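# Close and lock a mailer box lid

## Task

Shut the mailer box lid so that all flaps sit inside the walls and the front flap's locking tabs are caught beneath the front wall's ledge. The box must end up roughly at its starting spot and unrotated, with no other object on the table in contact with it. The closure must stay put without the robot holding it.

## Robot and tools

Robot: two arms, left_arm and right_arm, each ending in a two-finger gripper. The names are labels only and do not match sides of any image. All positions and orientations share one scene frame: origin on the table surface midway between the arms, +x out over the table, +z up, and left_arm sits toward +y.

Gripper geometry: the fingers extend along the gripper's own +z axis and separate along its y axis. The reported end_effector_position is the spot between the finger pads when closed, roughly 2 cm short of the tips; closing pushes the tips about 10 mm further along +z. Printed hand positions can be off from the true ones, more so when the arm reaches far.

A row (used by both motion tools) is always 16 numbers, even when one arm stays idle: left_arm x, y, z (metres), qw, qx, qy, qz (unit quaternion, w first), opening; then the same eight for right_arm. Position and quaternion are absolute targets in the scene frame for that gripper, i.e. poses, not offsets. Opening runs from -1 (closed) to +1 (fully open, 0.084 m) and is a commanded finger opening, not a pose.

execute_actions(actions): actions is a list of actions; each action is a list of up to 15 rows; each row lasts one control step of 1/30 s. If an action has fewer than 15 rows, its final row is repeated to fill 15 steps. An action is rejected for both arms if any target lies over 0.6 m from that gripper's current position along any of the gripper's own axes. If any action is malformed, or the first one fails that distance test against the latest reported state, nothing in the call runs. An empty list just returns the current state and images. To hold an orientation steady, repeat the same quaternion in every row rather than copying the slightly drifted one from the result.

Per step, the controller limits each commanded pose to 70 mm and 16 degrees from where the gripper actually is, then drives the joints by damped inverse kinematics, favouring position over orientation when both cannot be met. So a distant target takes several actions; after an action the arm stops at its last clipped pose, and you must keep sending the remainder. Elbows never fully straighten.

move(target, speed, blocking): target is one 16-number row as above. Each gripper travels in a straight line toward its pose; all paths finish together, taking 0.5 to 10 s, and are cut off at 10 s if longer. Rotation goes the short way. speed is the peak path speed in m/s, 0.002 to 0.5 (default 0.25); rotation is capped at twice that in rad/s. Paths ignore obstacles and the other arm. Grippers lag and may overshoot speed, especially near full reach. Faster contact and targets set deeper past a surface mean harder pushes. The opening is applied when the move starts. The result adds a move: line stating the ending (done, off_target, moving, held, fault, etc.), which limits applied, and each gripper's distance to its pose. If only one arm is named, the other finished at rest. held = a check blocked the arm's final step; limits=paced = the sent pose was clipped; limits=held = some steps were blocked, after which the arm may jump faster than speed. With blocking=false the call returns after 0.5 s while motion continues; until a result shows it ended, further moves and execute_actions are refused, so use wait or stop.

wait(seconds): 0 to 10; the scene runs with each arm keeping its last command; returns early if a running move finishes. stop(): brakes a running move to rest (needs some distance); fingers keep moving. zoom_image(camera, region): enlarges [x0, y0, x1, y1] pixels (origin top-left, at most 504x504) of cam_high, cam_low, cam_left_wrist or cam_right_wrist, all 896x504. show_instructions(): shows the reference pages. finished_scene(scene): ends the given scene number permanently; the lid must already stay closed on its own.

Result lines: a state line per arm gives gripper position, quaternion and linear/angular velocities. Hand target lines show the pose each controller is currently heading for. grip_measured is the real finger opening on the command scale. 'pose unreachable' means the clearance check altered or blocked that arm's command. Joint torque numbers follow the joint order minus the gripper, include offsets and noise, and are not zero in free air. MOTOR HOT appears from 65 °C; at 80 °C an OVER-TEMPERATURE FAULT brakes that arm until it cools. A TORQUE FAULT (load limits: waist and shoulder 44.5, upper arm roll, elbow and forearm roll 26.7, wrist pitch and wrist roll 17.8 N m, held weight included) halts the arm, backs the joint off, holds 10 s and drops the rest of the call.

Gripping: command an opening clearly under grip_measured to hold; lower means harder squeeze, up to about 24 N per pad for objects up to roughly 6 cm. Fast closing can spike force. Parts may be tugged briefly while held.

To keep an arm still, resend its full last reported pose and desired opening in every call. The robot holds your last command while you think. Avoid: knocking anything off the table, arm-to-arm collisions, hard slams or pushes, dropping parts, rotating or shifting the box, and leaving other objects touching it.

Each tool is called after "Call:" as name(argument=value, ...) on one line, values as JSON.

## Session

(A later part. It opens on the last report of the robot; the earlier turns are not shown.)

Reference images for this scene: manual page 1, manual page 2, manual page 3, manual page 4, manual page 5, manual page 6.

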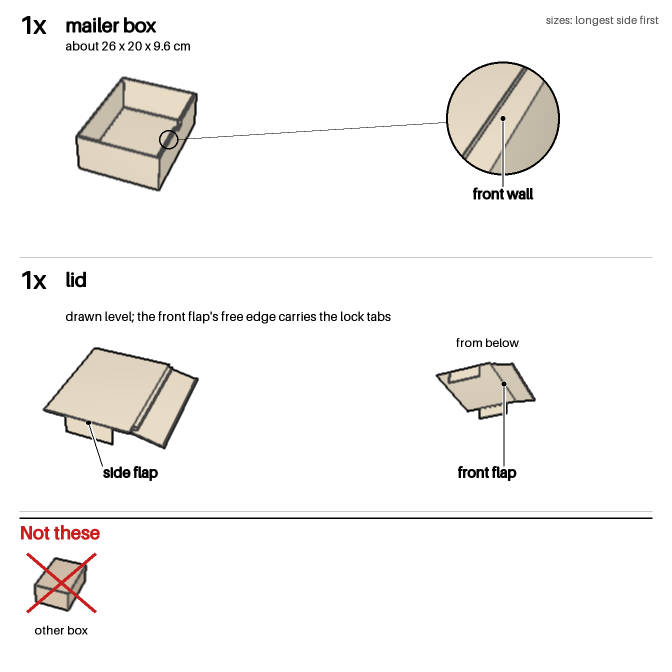

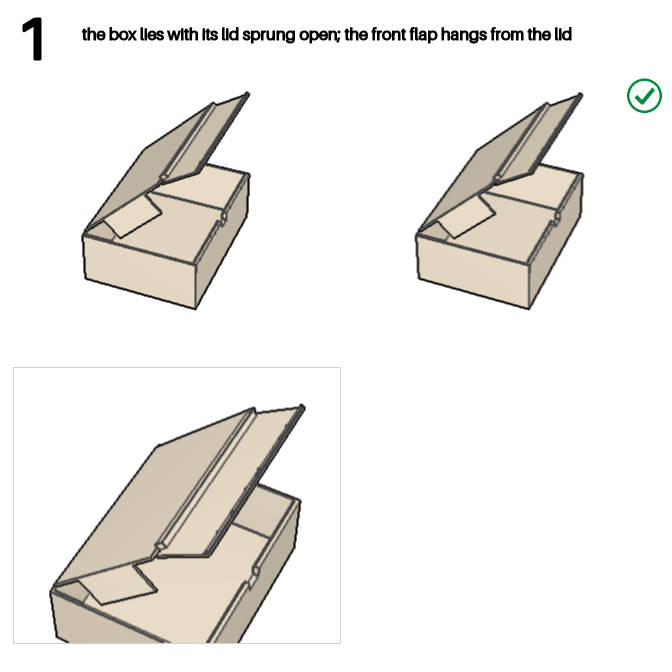

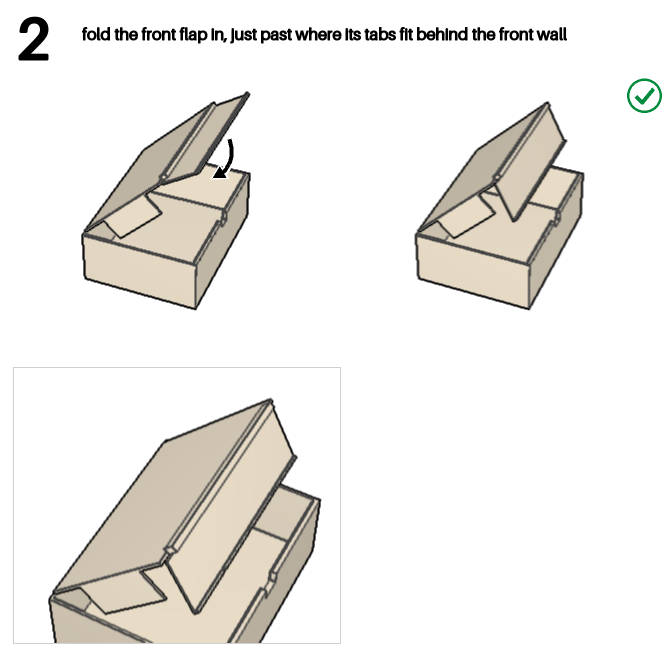

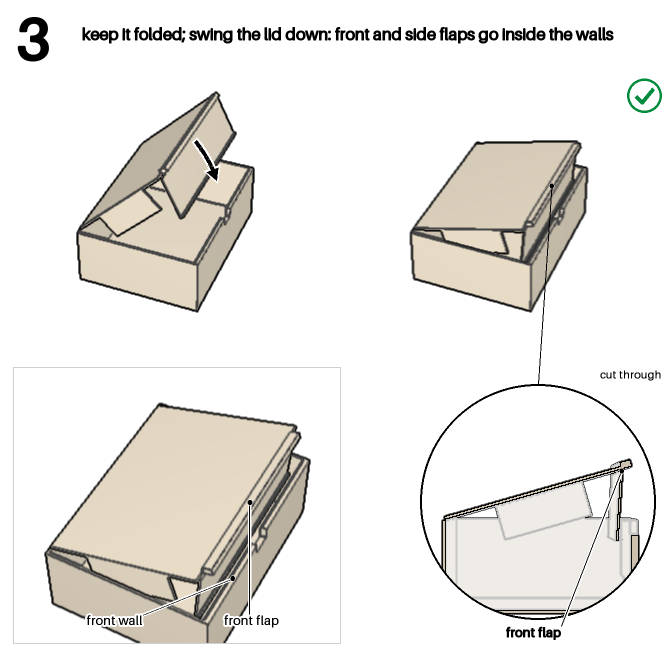

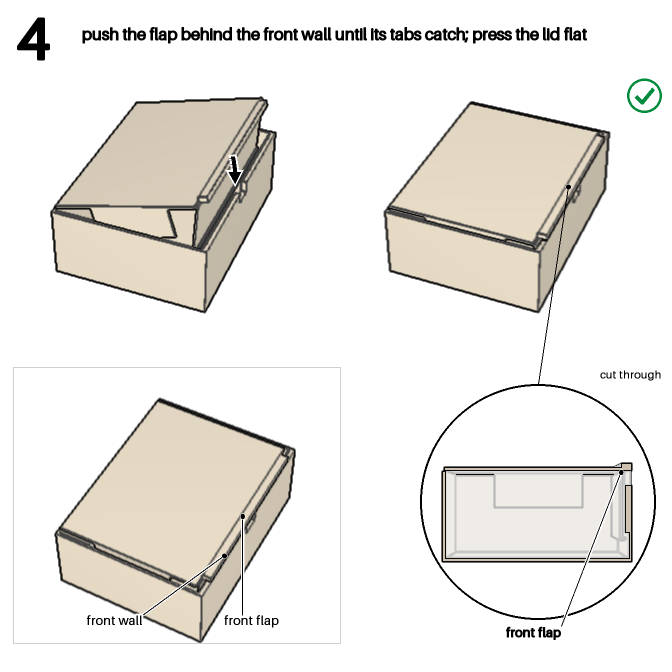

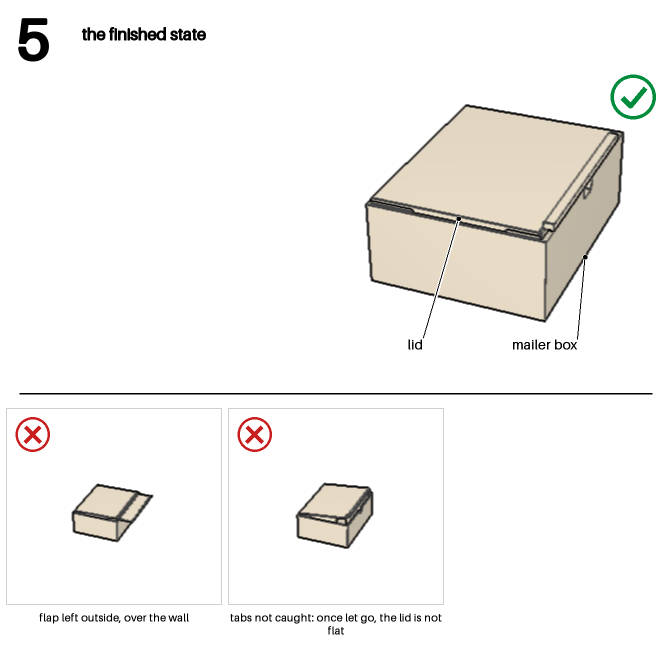

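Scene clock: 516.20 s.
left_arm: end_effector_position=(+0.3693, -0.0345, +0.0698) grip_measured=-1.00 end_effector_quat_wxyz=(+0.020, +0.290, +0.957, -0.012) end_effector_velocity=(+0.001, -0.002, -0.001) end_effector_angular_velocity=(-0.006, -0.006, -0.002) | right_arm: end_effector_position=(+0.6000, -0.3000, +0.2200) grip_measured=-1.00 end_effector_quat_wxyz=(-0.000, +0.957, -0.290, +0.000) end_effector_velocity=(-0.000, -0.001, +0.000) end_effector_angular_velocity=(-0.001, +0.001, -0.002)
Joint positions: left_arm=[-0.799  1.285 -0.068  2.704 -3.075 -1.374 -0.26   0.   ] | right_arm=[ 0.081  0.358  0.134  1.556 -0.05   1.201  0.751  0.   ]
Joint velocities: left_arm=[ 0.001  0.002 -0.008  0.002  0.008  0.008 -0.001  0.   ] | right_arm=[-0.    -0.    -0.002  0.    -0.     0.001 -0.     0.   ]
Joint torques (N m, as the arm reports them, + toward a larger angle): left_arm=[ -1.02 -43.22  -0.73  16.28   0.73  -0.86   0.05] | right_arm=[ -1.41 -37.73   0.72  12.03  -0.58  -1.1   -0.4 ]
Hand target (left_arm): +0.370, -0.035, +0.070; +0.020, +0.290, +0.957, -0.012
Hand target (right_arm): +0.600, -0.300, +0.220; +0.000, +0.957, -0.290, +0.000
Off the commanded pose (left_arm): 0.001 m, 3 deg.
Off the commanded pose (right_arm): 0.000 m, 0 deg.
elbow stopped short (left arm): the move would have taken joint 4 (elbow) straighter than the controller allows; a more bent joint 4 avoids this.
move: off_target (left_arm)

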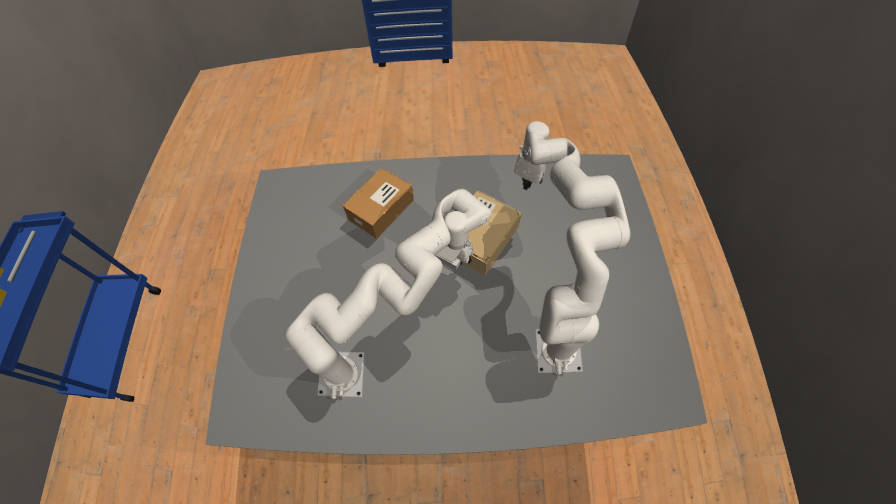

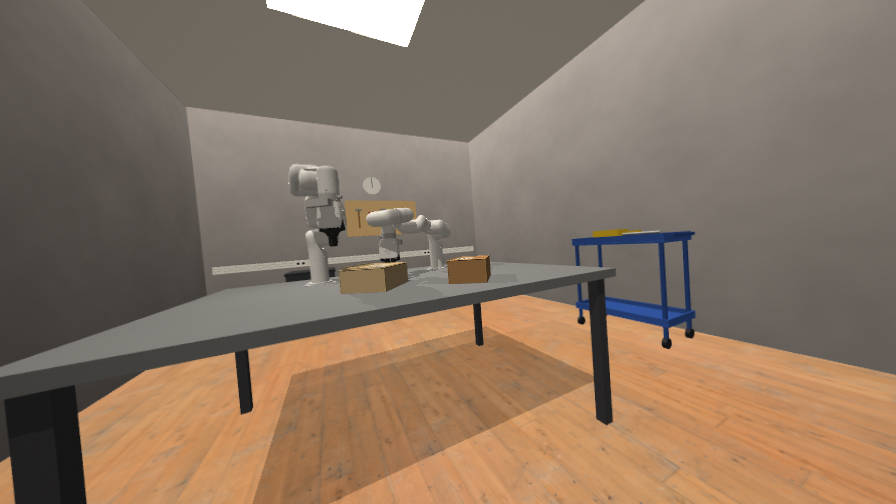

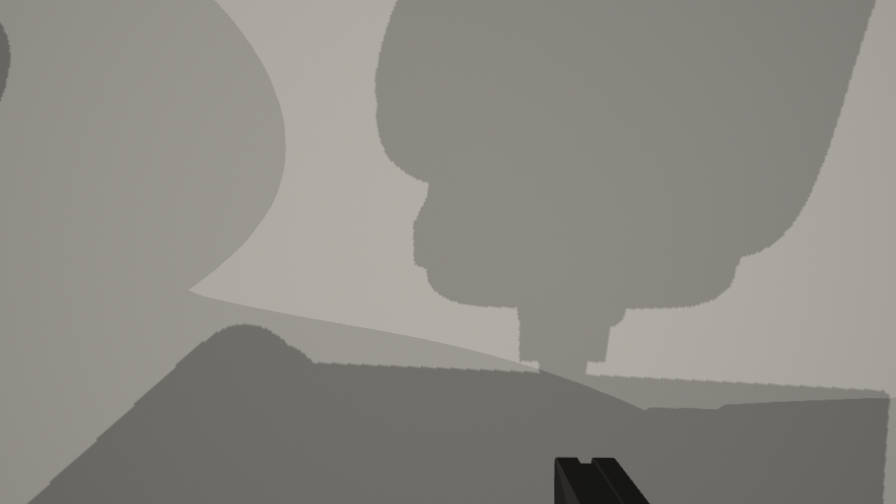

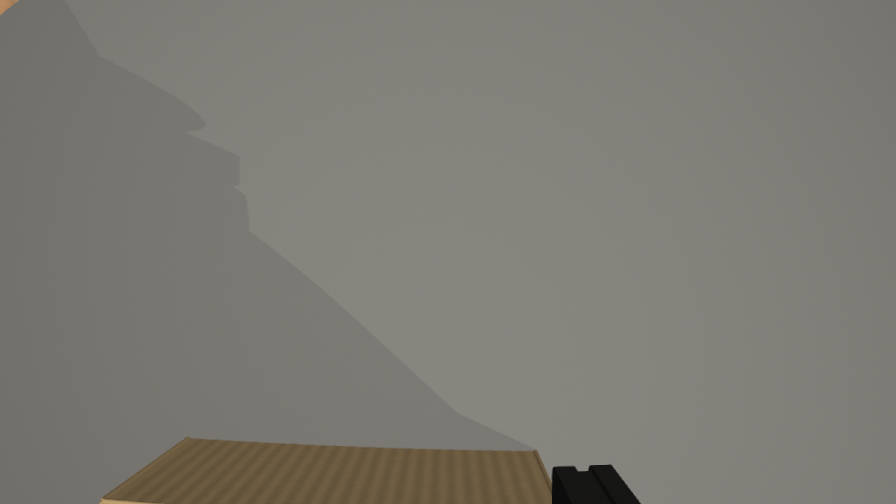

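Call:
move(target=[0.384,-0.044,0.07,0.02,0.29,0.957,-0.012,-1,0.60,-0.30,0.22,0,0.957,-0.29,0,-1], speed=0.02)

Call:
zoom_image(camera="cam_high", region=[430,160,550,280])

Scene clock: 523.60 s.
left_arm: end_effector_position=(+0.3825, -0.0431, +0.0696) grip_measured=-1.00 end_effector_quat_wxyz=(+0.046, +0.290, +0.956, -0.027) end_effector_velocity=(+0.004, -0.003, +0.000) end_effector_angular_velocity=(-0.015, -0.016, -0.000) | right_arm: end_effector_position=(+0.6000, -0.3000, +0.2200) grip_measured=-1.00 end_effector_quat_wxyz=(-0.000, +0.957, -0.290, +0.000) end_effector_velocity=(+0.000, +0.000, +0.000) end_effector_angular_velocity=(+0.002, -0.000, -0.001)
Joint positions: left_arm=[-0.79   1.28  -0.078  2.704 -3.065 -1.318 -0.256  0.   ] | right_arm=[ 0.081  0.358  0.134  1.556 -0.05   1.201  0.751  0.   ]
Joint velocities: left_arm=[ 0.003 -0.001 -0.009  0.002  0.011  0.019 -0.001  0.   ] | right_arm=[-0.    -0.     0.    -0.     0.002 -0.001 -0.     0.   ]
Joint torques (N m, as the arm reports them, + toward a larger angle): left_arm=[ -0.46 -43.68  -0.41  17.35   1.13   0.23   0.23] | right_arm=[ -1.03 -37.85   0.71  12.06  -0.74  -0.93  -0.37]
Hand target (left_arm): +0.383, -0.043, +0.070; +0.047, +0.290, +0.956, -0.028
Hand target (right_arm): +0.600, -0.300, +0.220; +0.000, +0.957, -0.290, -0.000
Off the commanded pose (left_arm): 0.002 m, 3 deg.
Off the commanded pose (right_arm): 0.000 m, 0 deg.
elbow stopped short (left arm): the move would have taken joint 4 (elbow) straighter than the controller allows; a more bent joint 4 avoids this.
move: off_target (left_arm)

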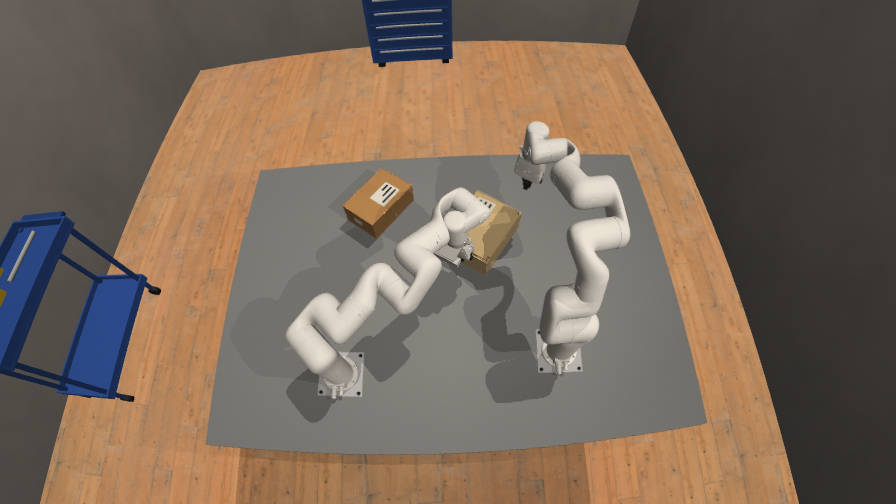

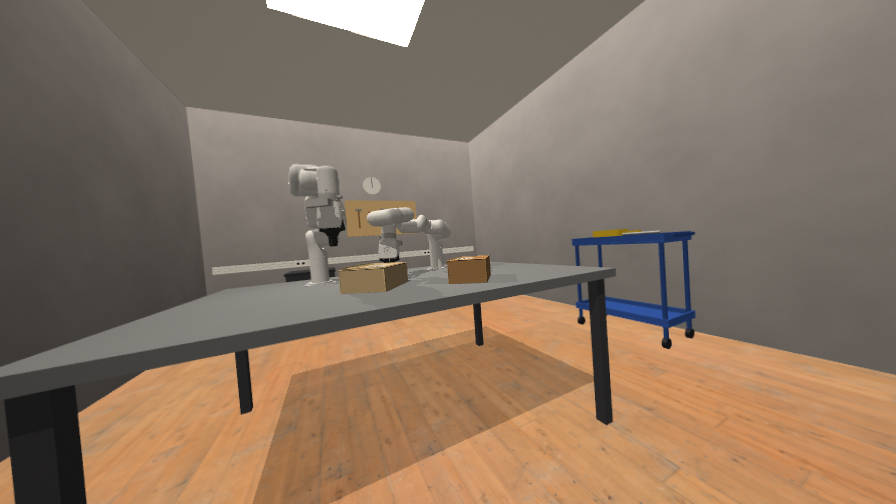

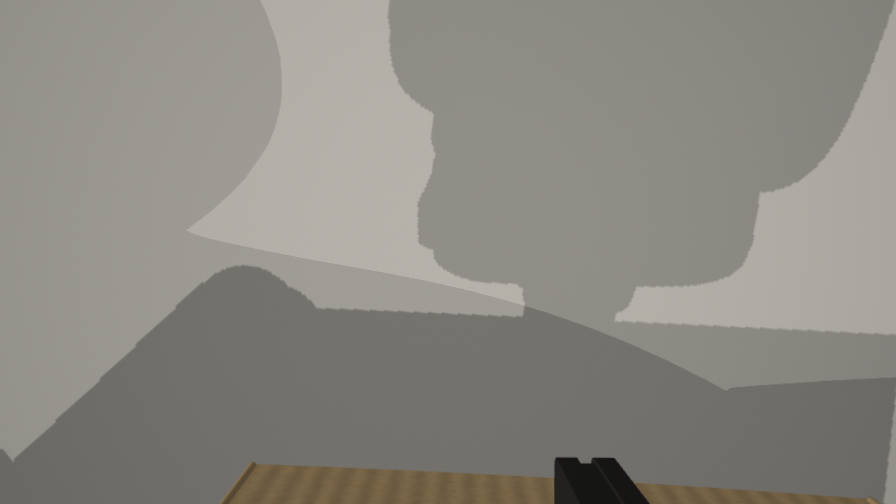

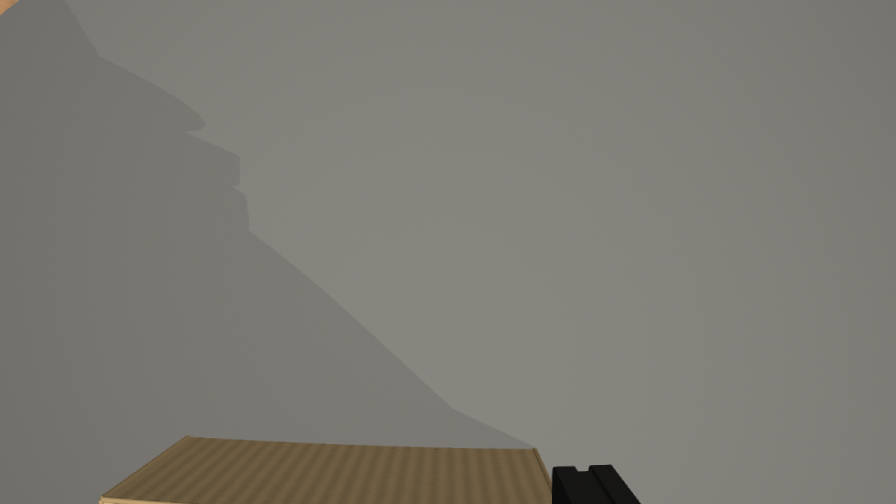

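Region (430, 160, 550, 280) of cam_high's 896x504 image, scaled by 4.200, with more detail than that image has.

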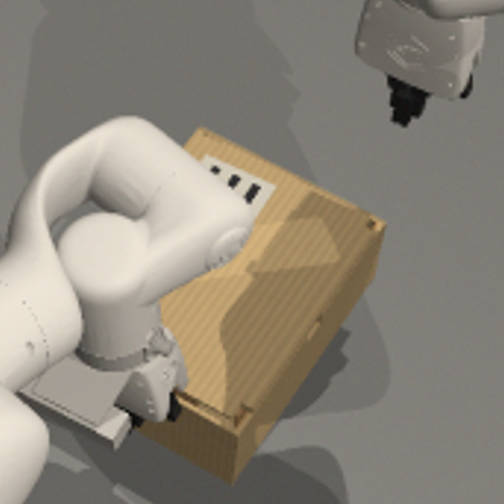

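Just making contact; push 1.5 cm more.

Call:
move(target=[0.396,-0.052,0.07,0.046,0.29,0.956,-0.027,-1,0.60,-0.30,0.22,0,0.957,-0.29,0,-1], speed=0.015)

Call:
zoom_image(camera="cam_high", region=[430,160,550,280])

Scene clock: 532.60 s.
left_arm: end_effector_position=(+0.3952, -0.0512, +0.0698) grip_measured=-1.00 end_effector_quat_wxyz=(+0.071, +0.289, +0.954, -0.041) end_effector_velocity=(+0.003, -0.001, +0.000) end_effector_angular_velocity=(-0.008, -0.008, +0.001) | right_arm: end_effector_position=(+0.6000, -0.3000, +0.2200) grip_measured=-1.00 end_effector_quat_wxyz=(-0.000, +0.957, -0.290, +0.000) end_effector_velocity=(+0.000, -0.000, +0.000) end_effector_angular_velocity=(-0.001, -0.001, -0.000)
Joint positions: left_arm=[-0.782  1.276 -0.09   2.704 -3.052 -1.266 -0.253  0.   ] | right_arm=[ 0.081  0.358  0.134  1.556 -0.05   1.201  0.751  0.   ]
Joint velocities: left_arm=[ 0.003 -0.001 -0.011  0.     0.011  0.01  -0.002  0.   ] | right_arm=[ 0.001 -0.    -0.001  0.    -0.    -0.     0.001  0.   ]
Joint torques (N m, as the arm reports them, + toward a larger angle): left_arm=[ -0.51 -44.94  -0.55  17.92   1.07   0.16   0.05] | right_arm=[ -1.16 -37.65   0.79  12.15  -0.53  -1.12  -0.37]
Hand target (left_arm): +0.395, -0.051, +0.070; +0.071, +0.289, +0.954, -0.041
Hand target (right_arm): +0.600, -0.300, +0.220; -0.000, +0.957, -0.290, +0.000
Off the commanded pose (left_arm): 0.001 m, 3 deg.
Off the commanded pose (right_arm): 0.000 m, 0 deg.
elbow stopped short (left arm): the move would have taken joint 4 (elbow) straighter than the controller allows; a more bent joint 4 avoids this.
move: off_target (left_arm)

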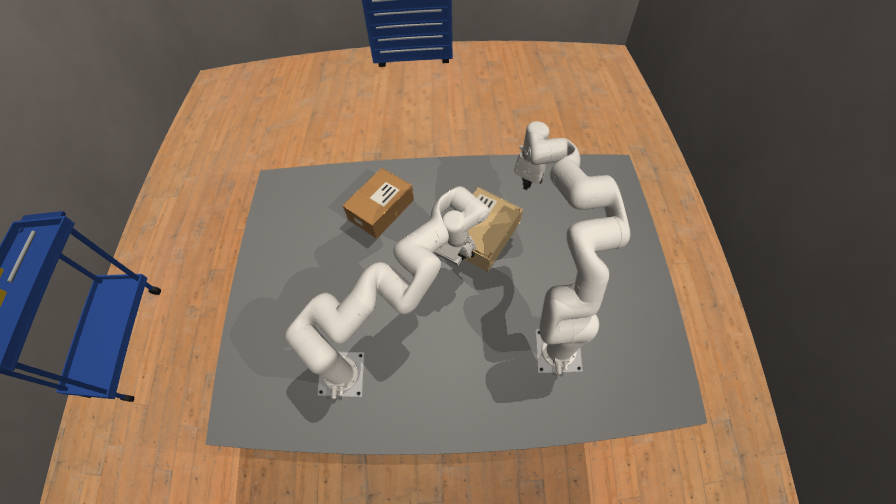

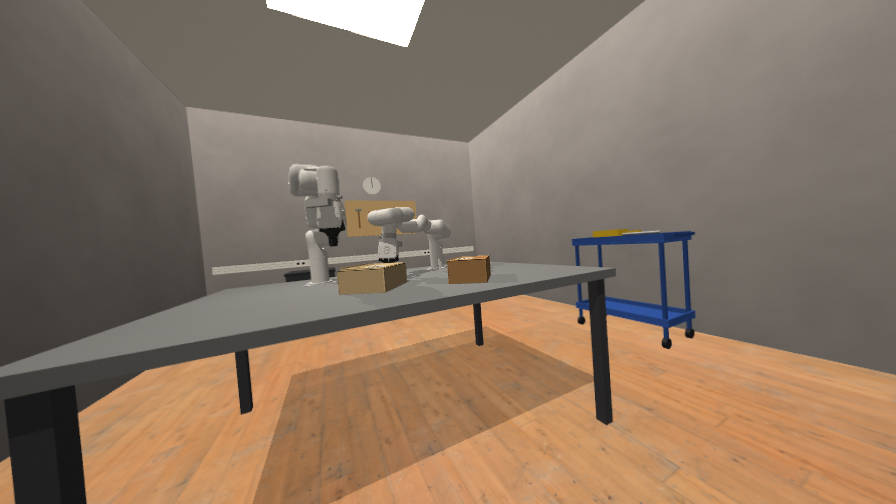

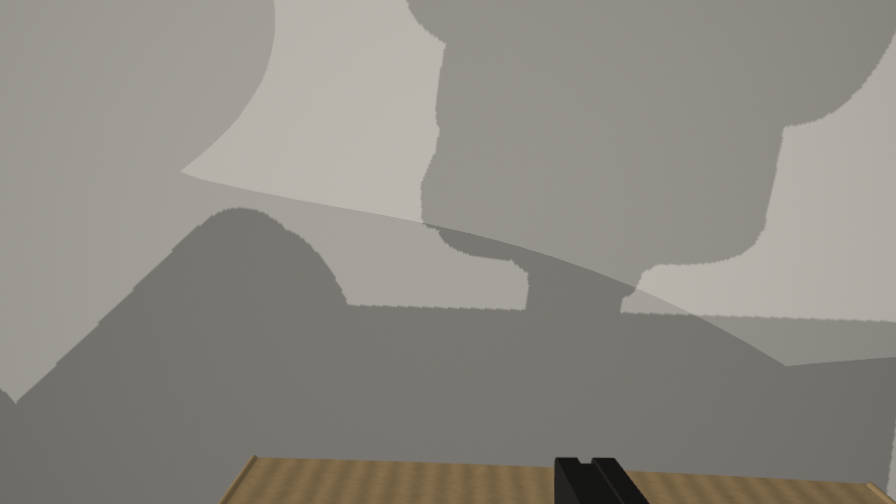

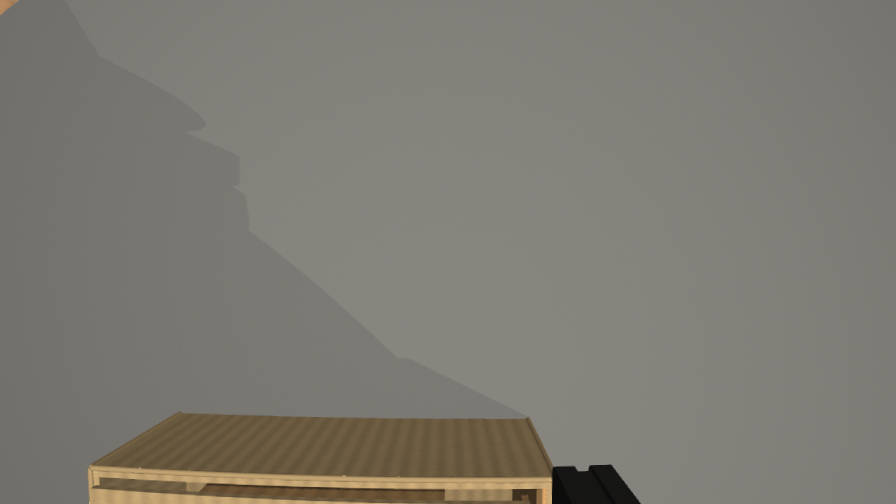

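Region (430, 160, 550, 280) of cam_high's 896x504 image, scaled by 4.200, with more detail than that image has.

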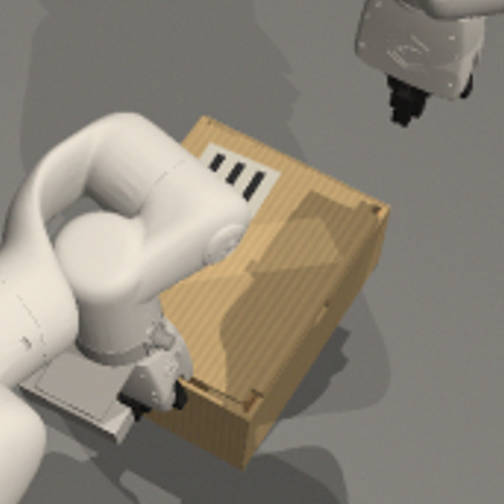

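Good enough. Back off and lift.

Call:
move(target=[0.335,-0.010,0.075,0,0.29,0.957,0,-1,0.60,-0.30,0.22,0,0.957,-0.29,0,-1], speed=0.08)

Call:
move(target=[0.28,0.08,0.22,0,0.29,0.957,0,-1,0.60,-0.30,0.22,0,0.957,-0.29,0,-1], speed=0.12)

Call:
zoom_image(camera="cam_low", region=[300,190,460,310])

Scene clock: 540.83 s.
left_arm: end_effector_position=(+0.3352, -0.0098, +0.0753) grip_measured=-1.00 end_effector_quat_wxyz=(-0.000, +0.290, +0.957, +0.000) end_effector_velocity=(-0.002, +0.001, -0.000) end_effector_angular_velocity=(-0.003, -0.002, -0.000) | right_arm: end_effector_position=(+0.6000, -0.3000, +0.2200) grip_measured=-1.00 end_effector_quat_wxyz=(+0.000, +0.957, -0.290, +0.000) end_effector_velocity=(+0.000, -0.001, -0.000) end_effector_angular_velocity=(-0.000, +0.001, -0.002)
Joint positions: left_arm=[-0.79   0.971 -0.085  2.138 -3.065 -1.171 -0.301  0.   ] | right_arm=[ 0.081  0.358  0.134  1.556 -0.05   1.201  0.751  0.   ]
Joint velocities: left_arm=[-0.    -0.018 -0.    -0.031 -0.001  0.017 -0.002  0.   ] | right_arm=[-0.001  0.    -0.001 -0.     0.     0.     0.     0.   ]
Joint torques (N m, as the arm reports them, + toward a larger angle): left_arm=[ -0.98 -40.47  -1.36  16.56   0.87  -0.91   0.12] | right_arm=[ -1.35 -37.56   0.79  11.96  -0.6   -1.11  -0.37]
Hand target (left_arm): +0.335, -0.010, +0.075; -0.000, +0.290, +0.957, +0.000
Hand target (right_arm): +0.600, -0.300, +0.220; -0.000, +0.957, -0.290, +0.000
Off the commanded pose (left_arm): 0.000 m, 0 deg.
Off the commanded pose (right_arm): 0.000 m, 0 deg.
move: done

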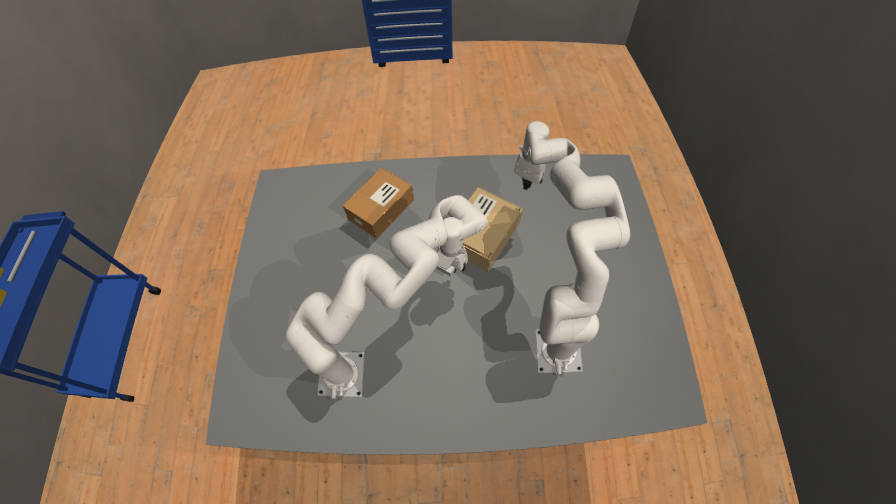

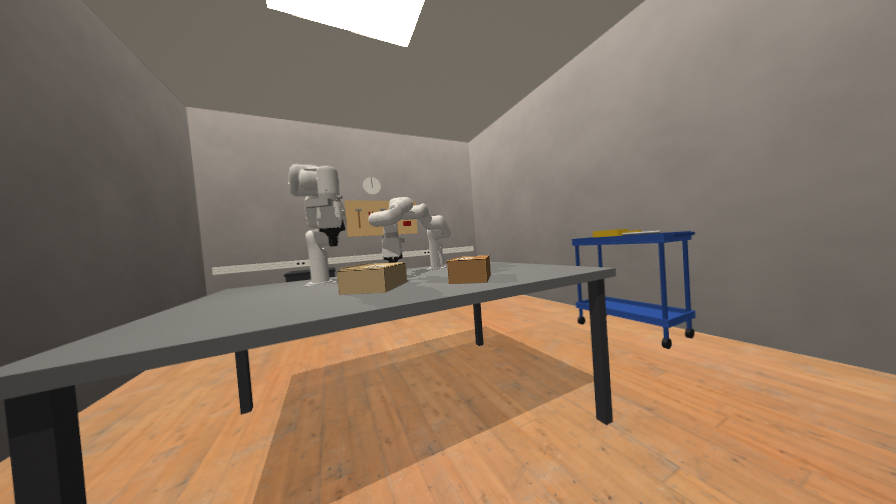

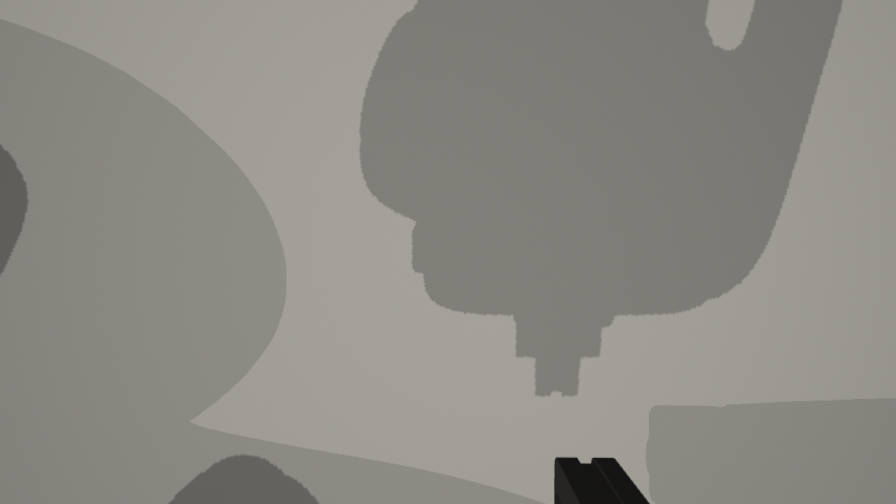

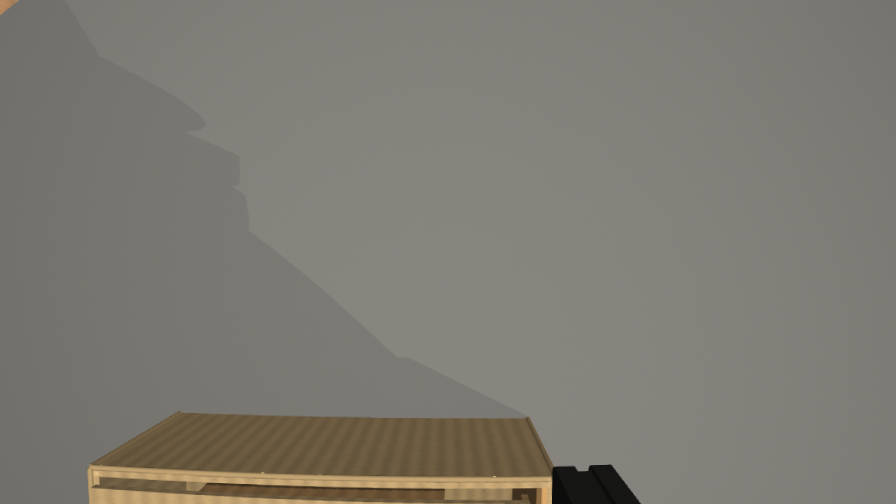

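Scene clock: 542.83 s.
left_arm: end_effector_position=(+0.2804, +0.0796, +0.2197) grip_measured=-1.00 end_effector_quat_wxyz=(-0.000, +0.290, +0.957, +0.000) end_effector_velocity=(-0.000, +0.001, +0.003) end_effector_angular_velocity=(-0.003, -0.002, +0.001) | right_arm: end_effector_position=(+0.6000, -0.3000, +0.2200) grip_measured=-1.00 end_effector_quat_wxyz=(+0.000, +0.957, -0.290, +0.000) end_effector_velocity=(-0.000, +0.002, -0.000) end_effector_angular_velocity=(-0.001, +0.000, +0.005)
Joint positions: left_arm=[-0.718  0.413 -0.094  1.637 -3.102 -1.226 -0.25   0.   ] | right_arm=[ 0.081  0.358  0.134  1.556 -0.05   1.201  0.751  0.   ]
Joint velocities: left_arm=[ 0.002 -0.008  0.    -0.003 -0.001 -0.001  0.001  0.   ] | right_arm=[ 0.003 -0.     0.002 -0.    -0.001  0.    -0.     0.   ]
Joint torques (N m, as the arm reports them, + toward a larger angle): left_arm=[ -0.99 -30.61  -0.35  16.31   0.88  -1.01   0.08] | right_arm=[ -1.25 -37.8    0.76  12.    -0.54  -1.11  -0.35]
Hand target (left_arm): +0.280, +0.080, +0.220; -0.000, +0.290, +0.957, -0.000
Hand target (right_arm): +0.600, -0.300, +0.220; -0.000, +0.957, -0.290, -0.000
Off the commanded pose (left_arm): 0.001 m, 0 deg.
Off the commanded pose (right_arm): 0.000 m, 0 deg.
move: done

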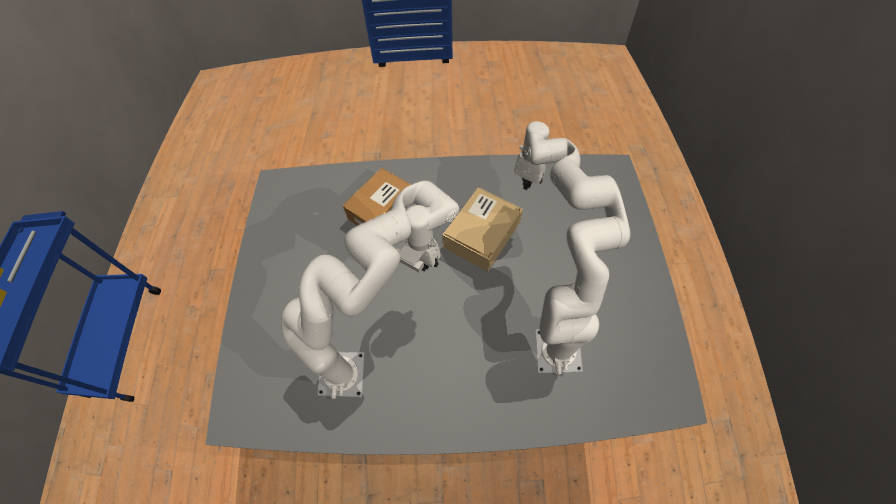

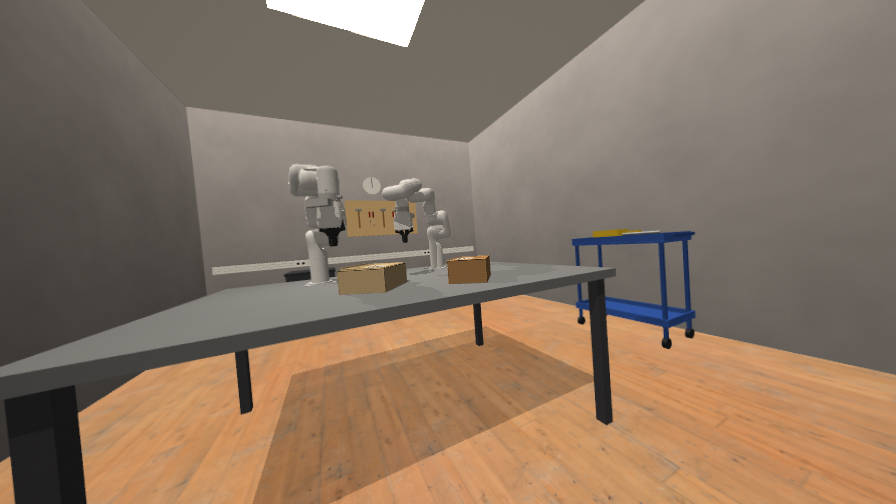

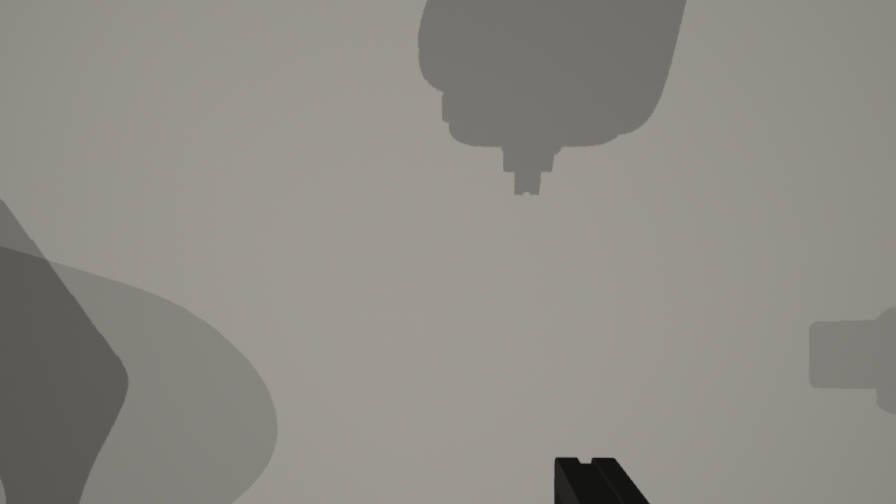

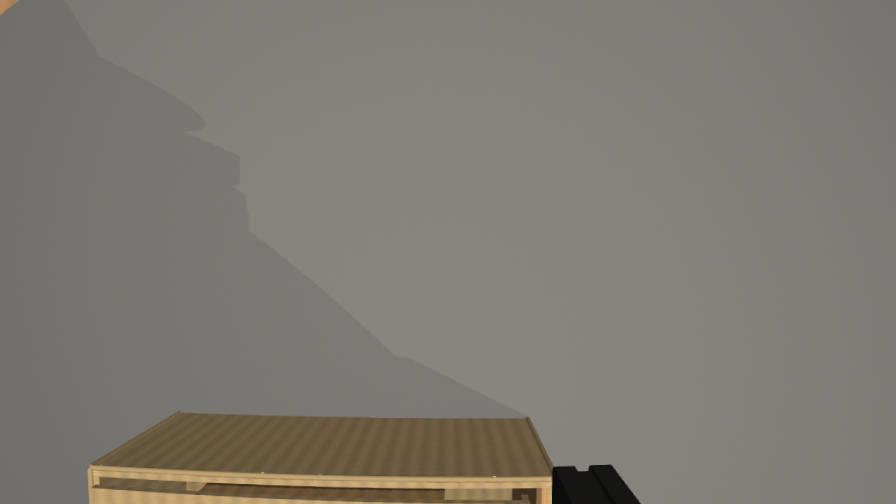

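Region (300, 190, 460, 310) of cam_low's 896x504 image, scaled by 3.150, with more detail than that image has; it fills the top 378 rows of this view, and the rest is white.

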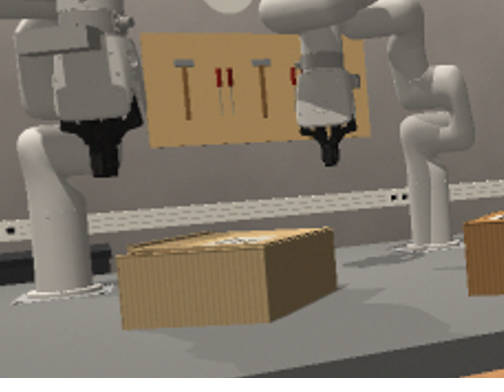

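Call:
finished_scene(scene=2)

The scene is finished: the task was done.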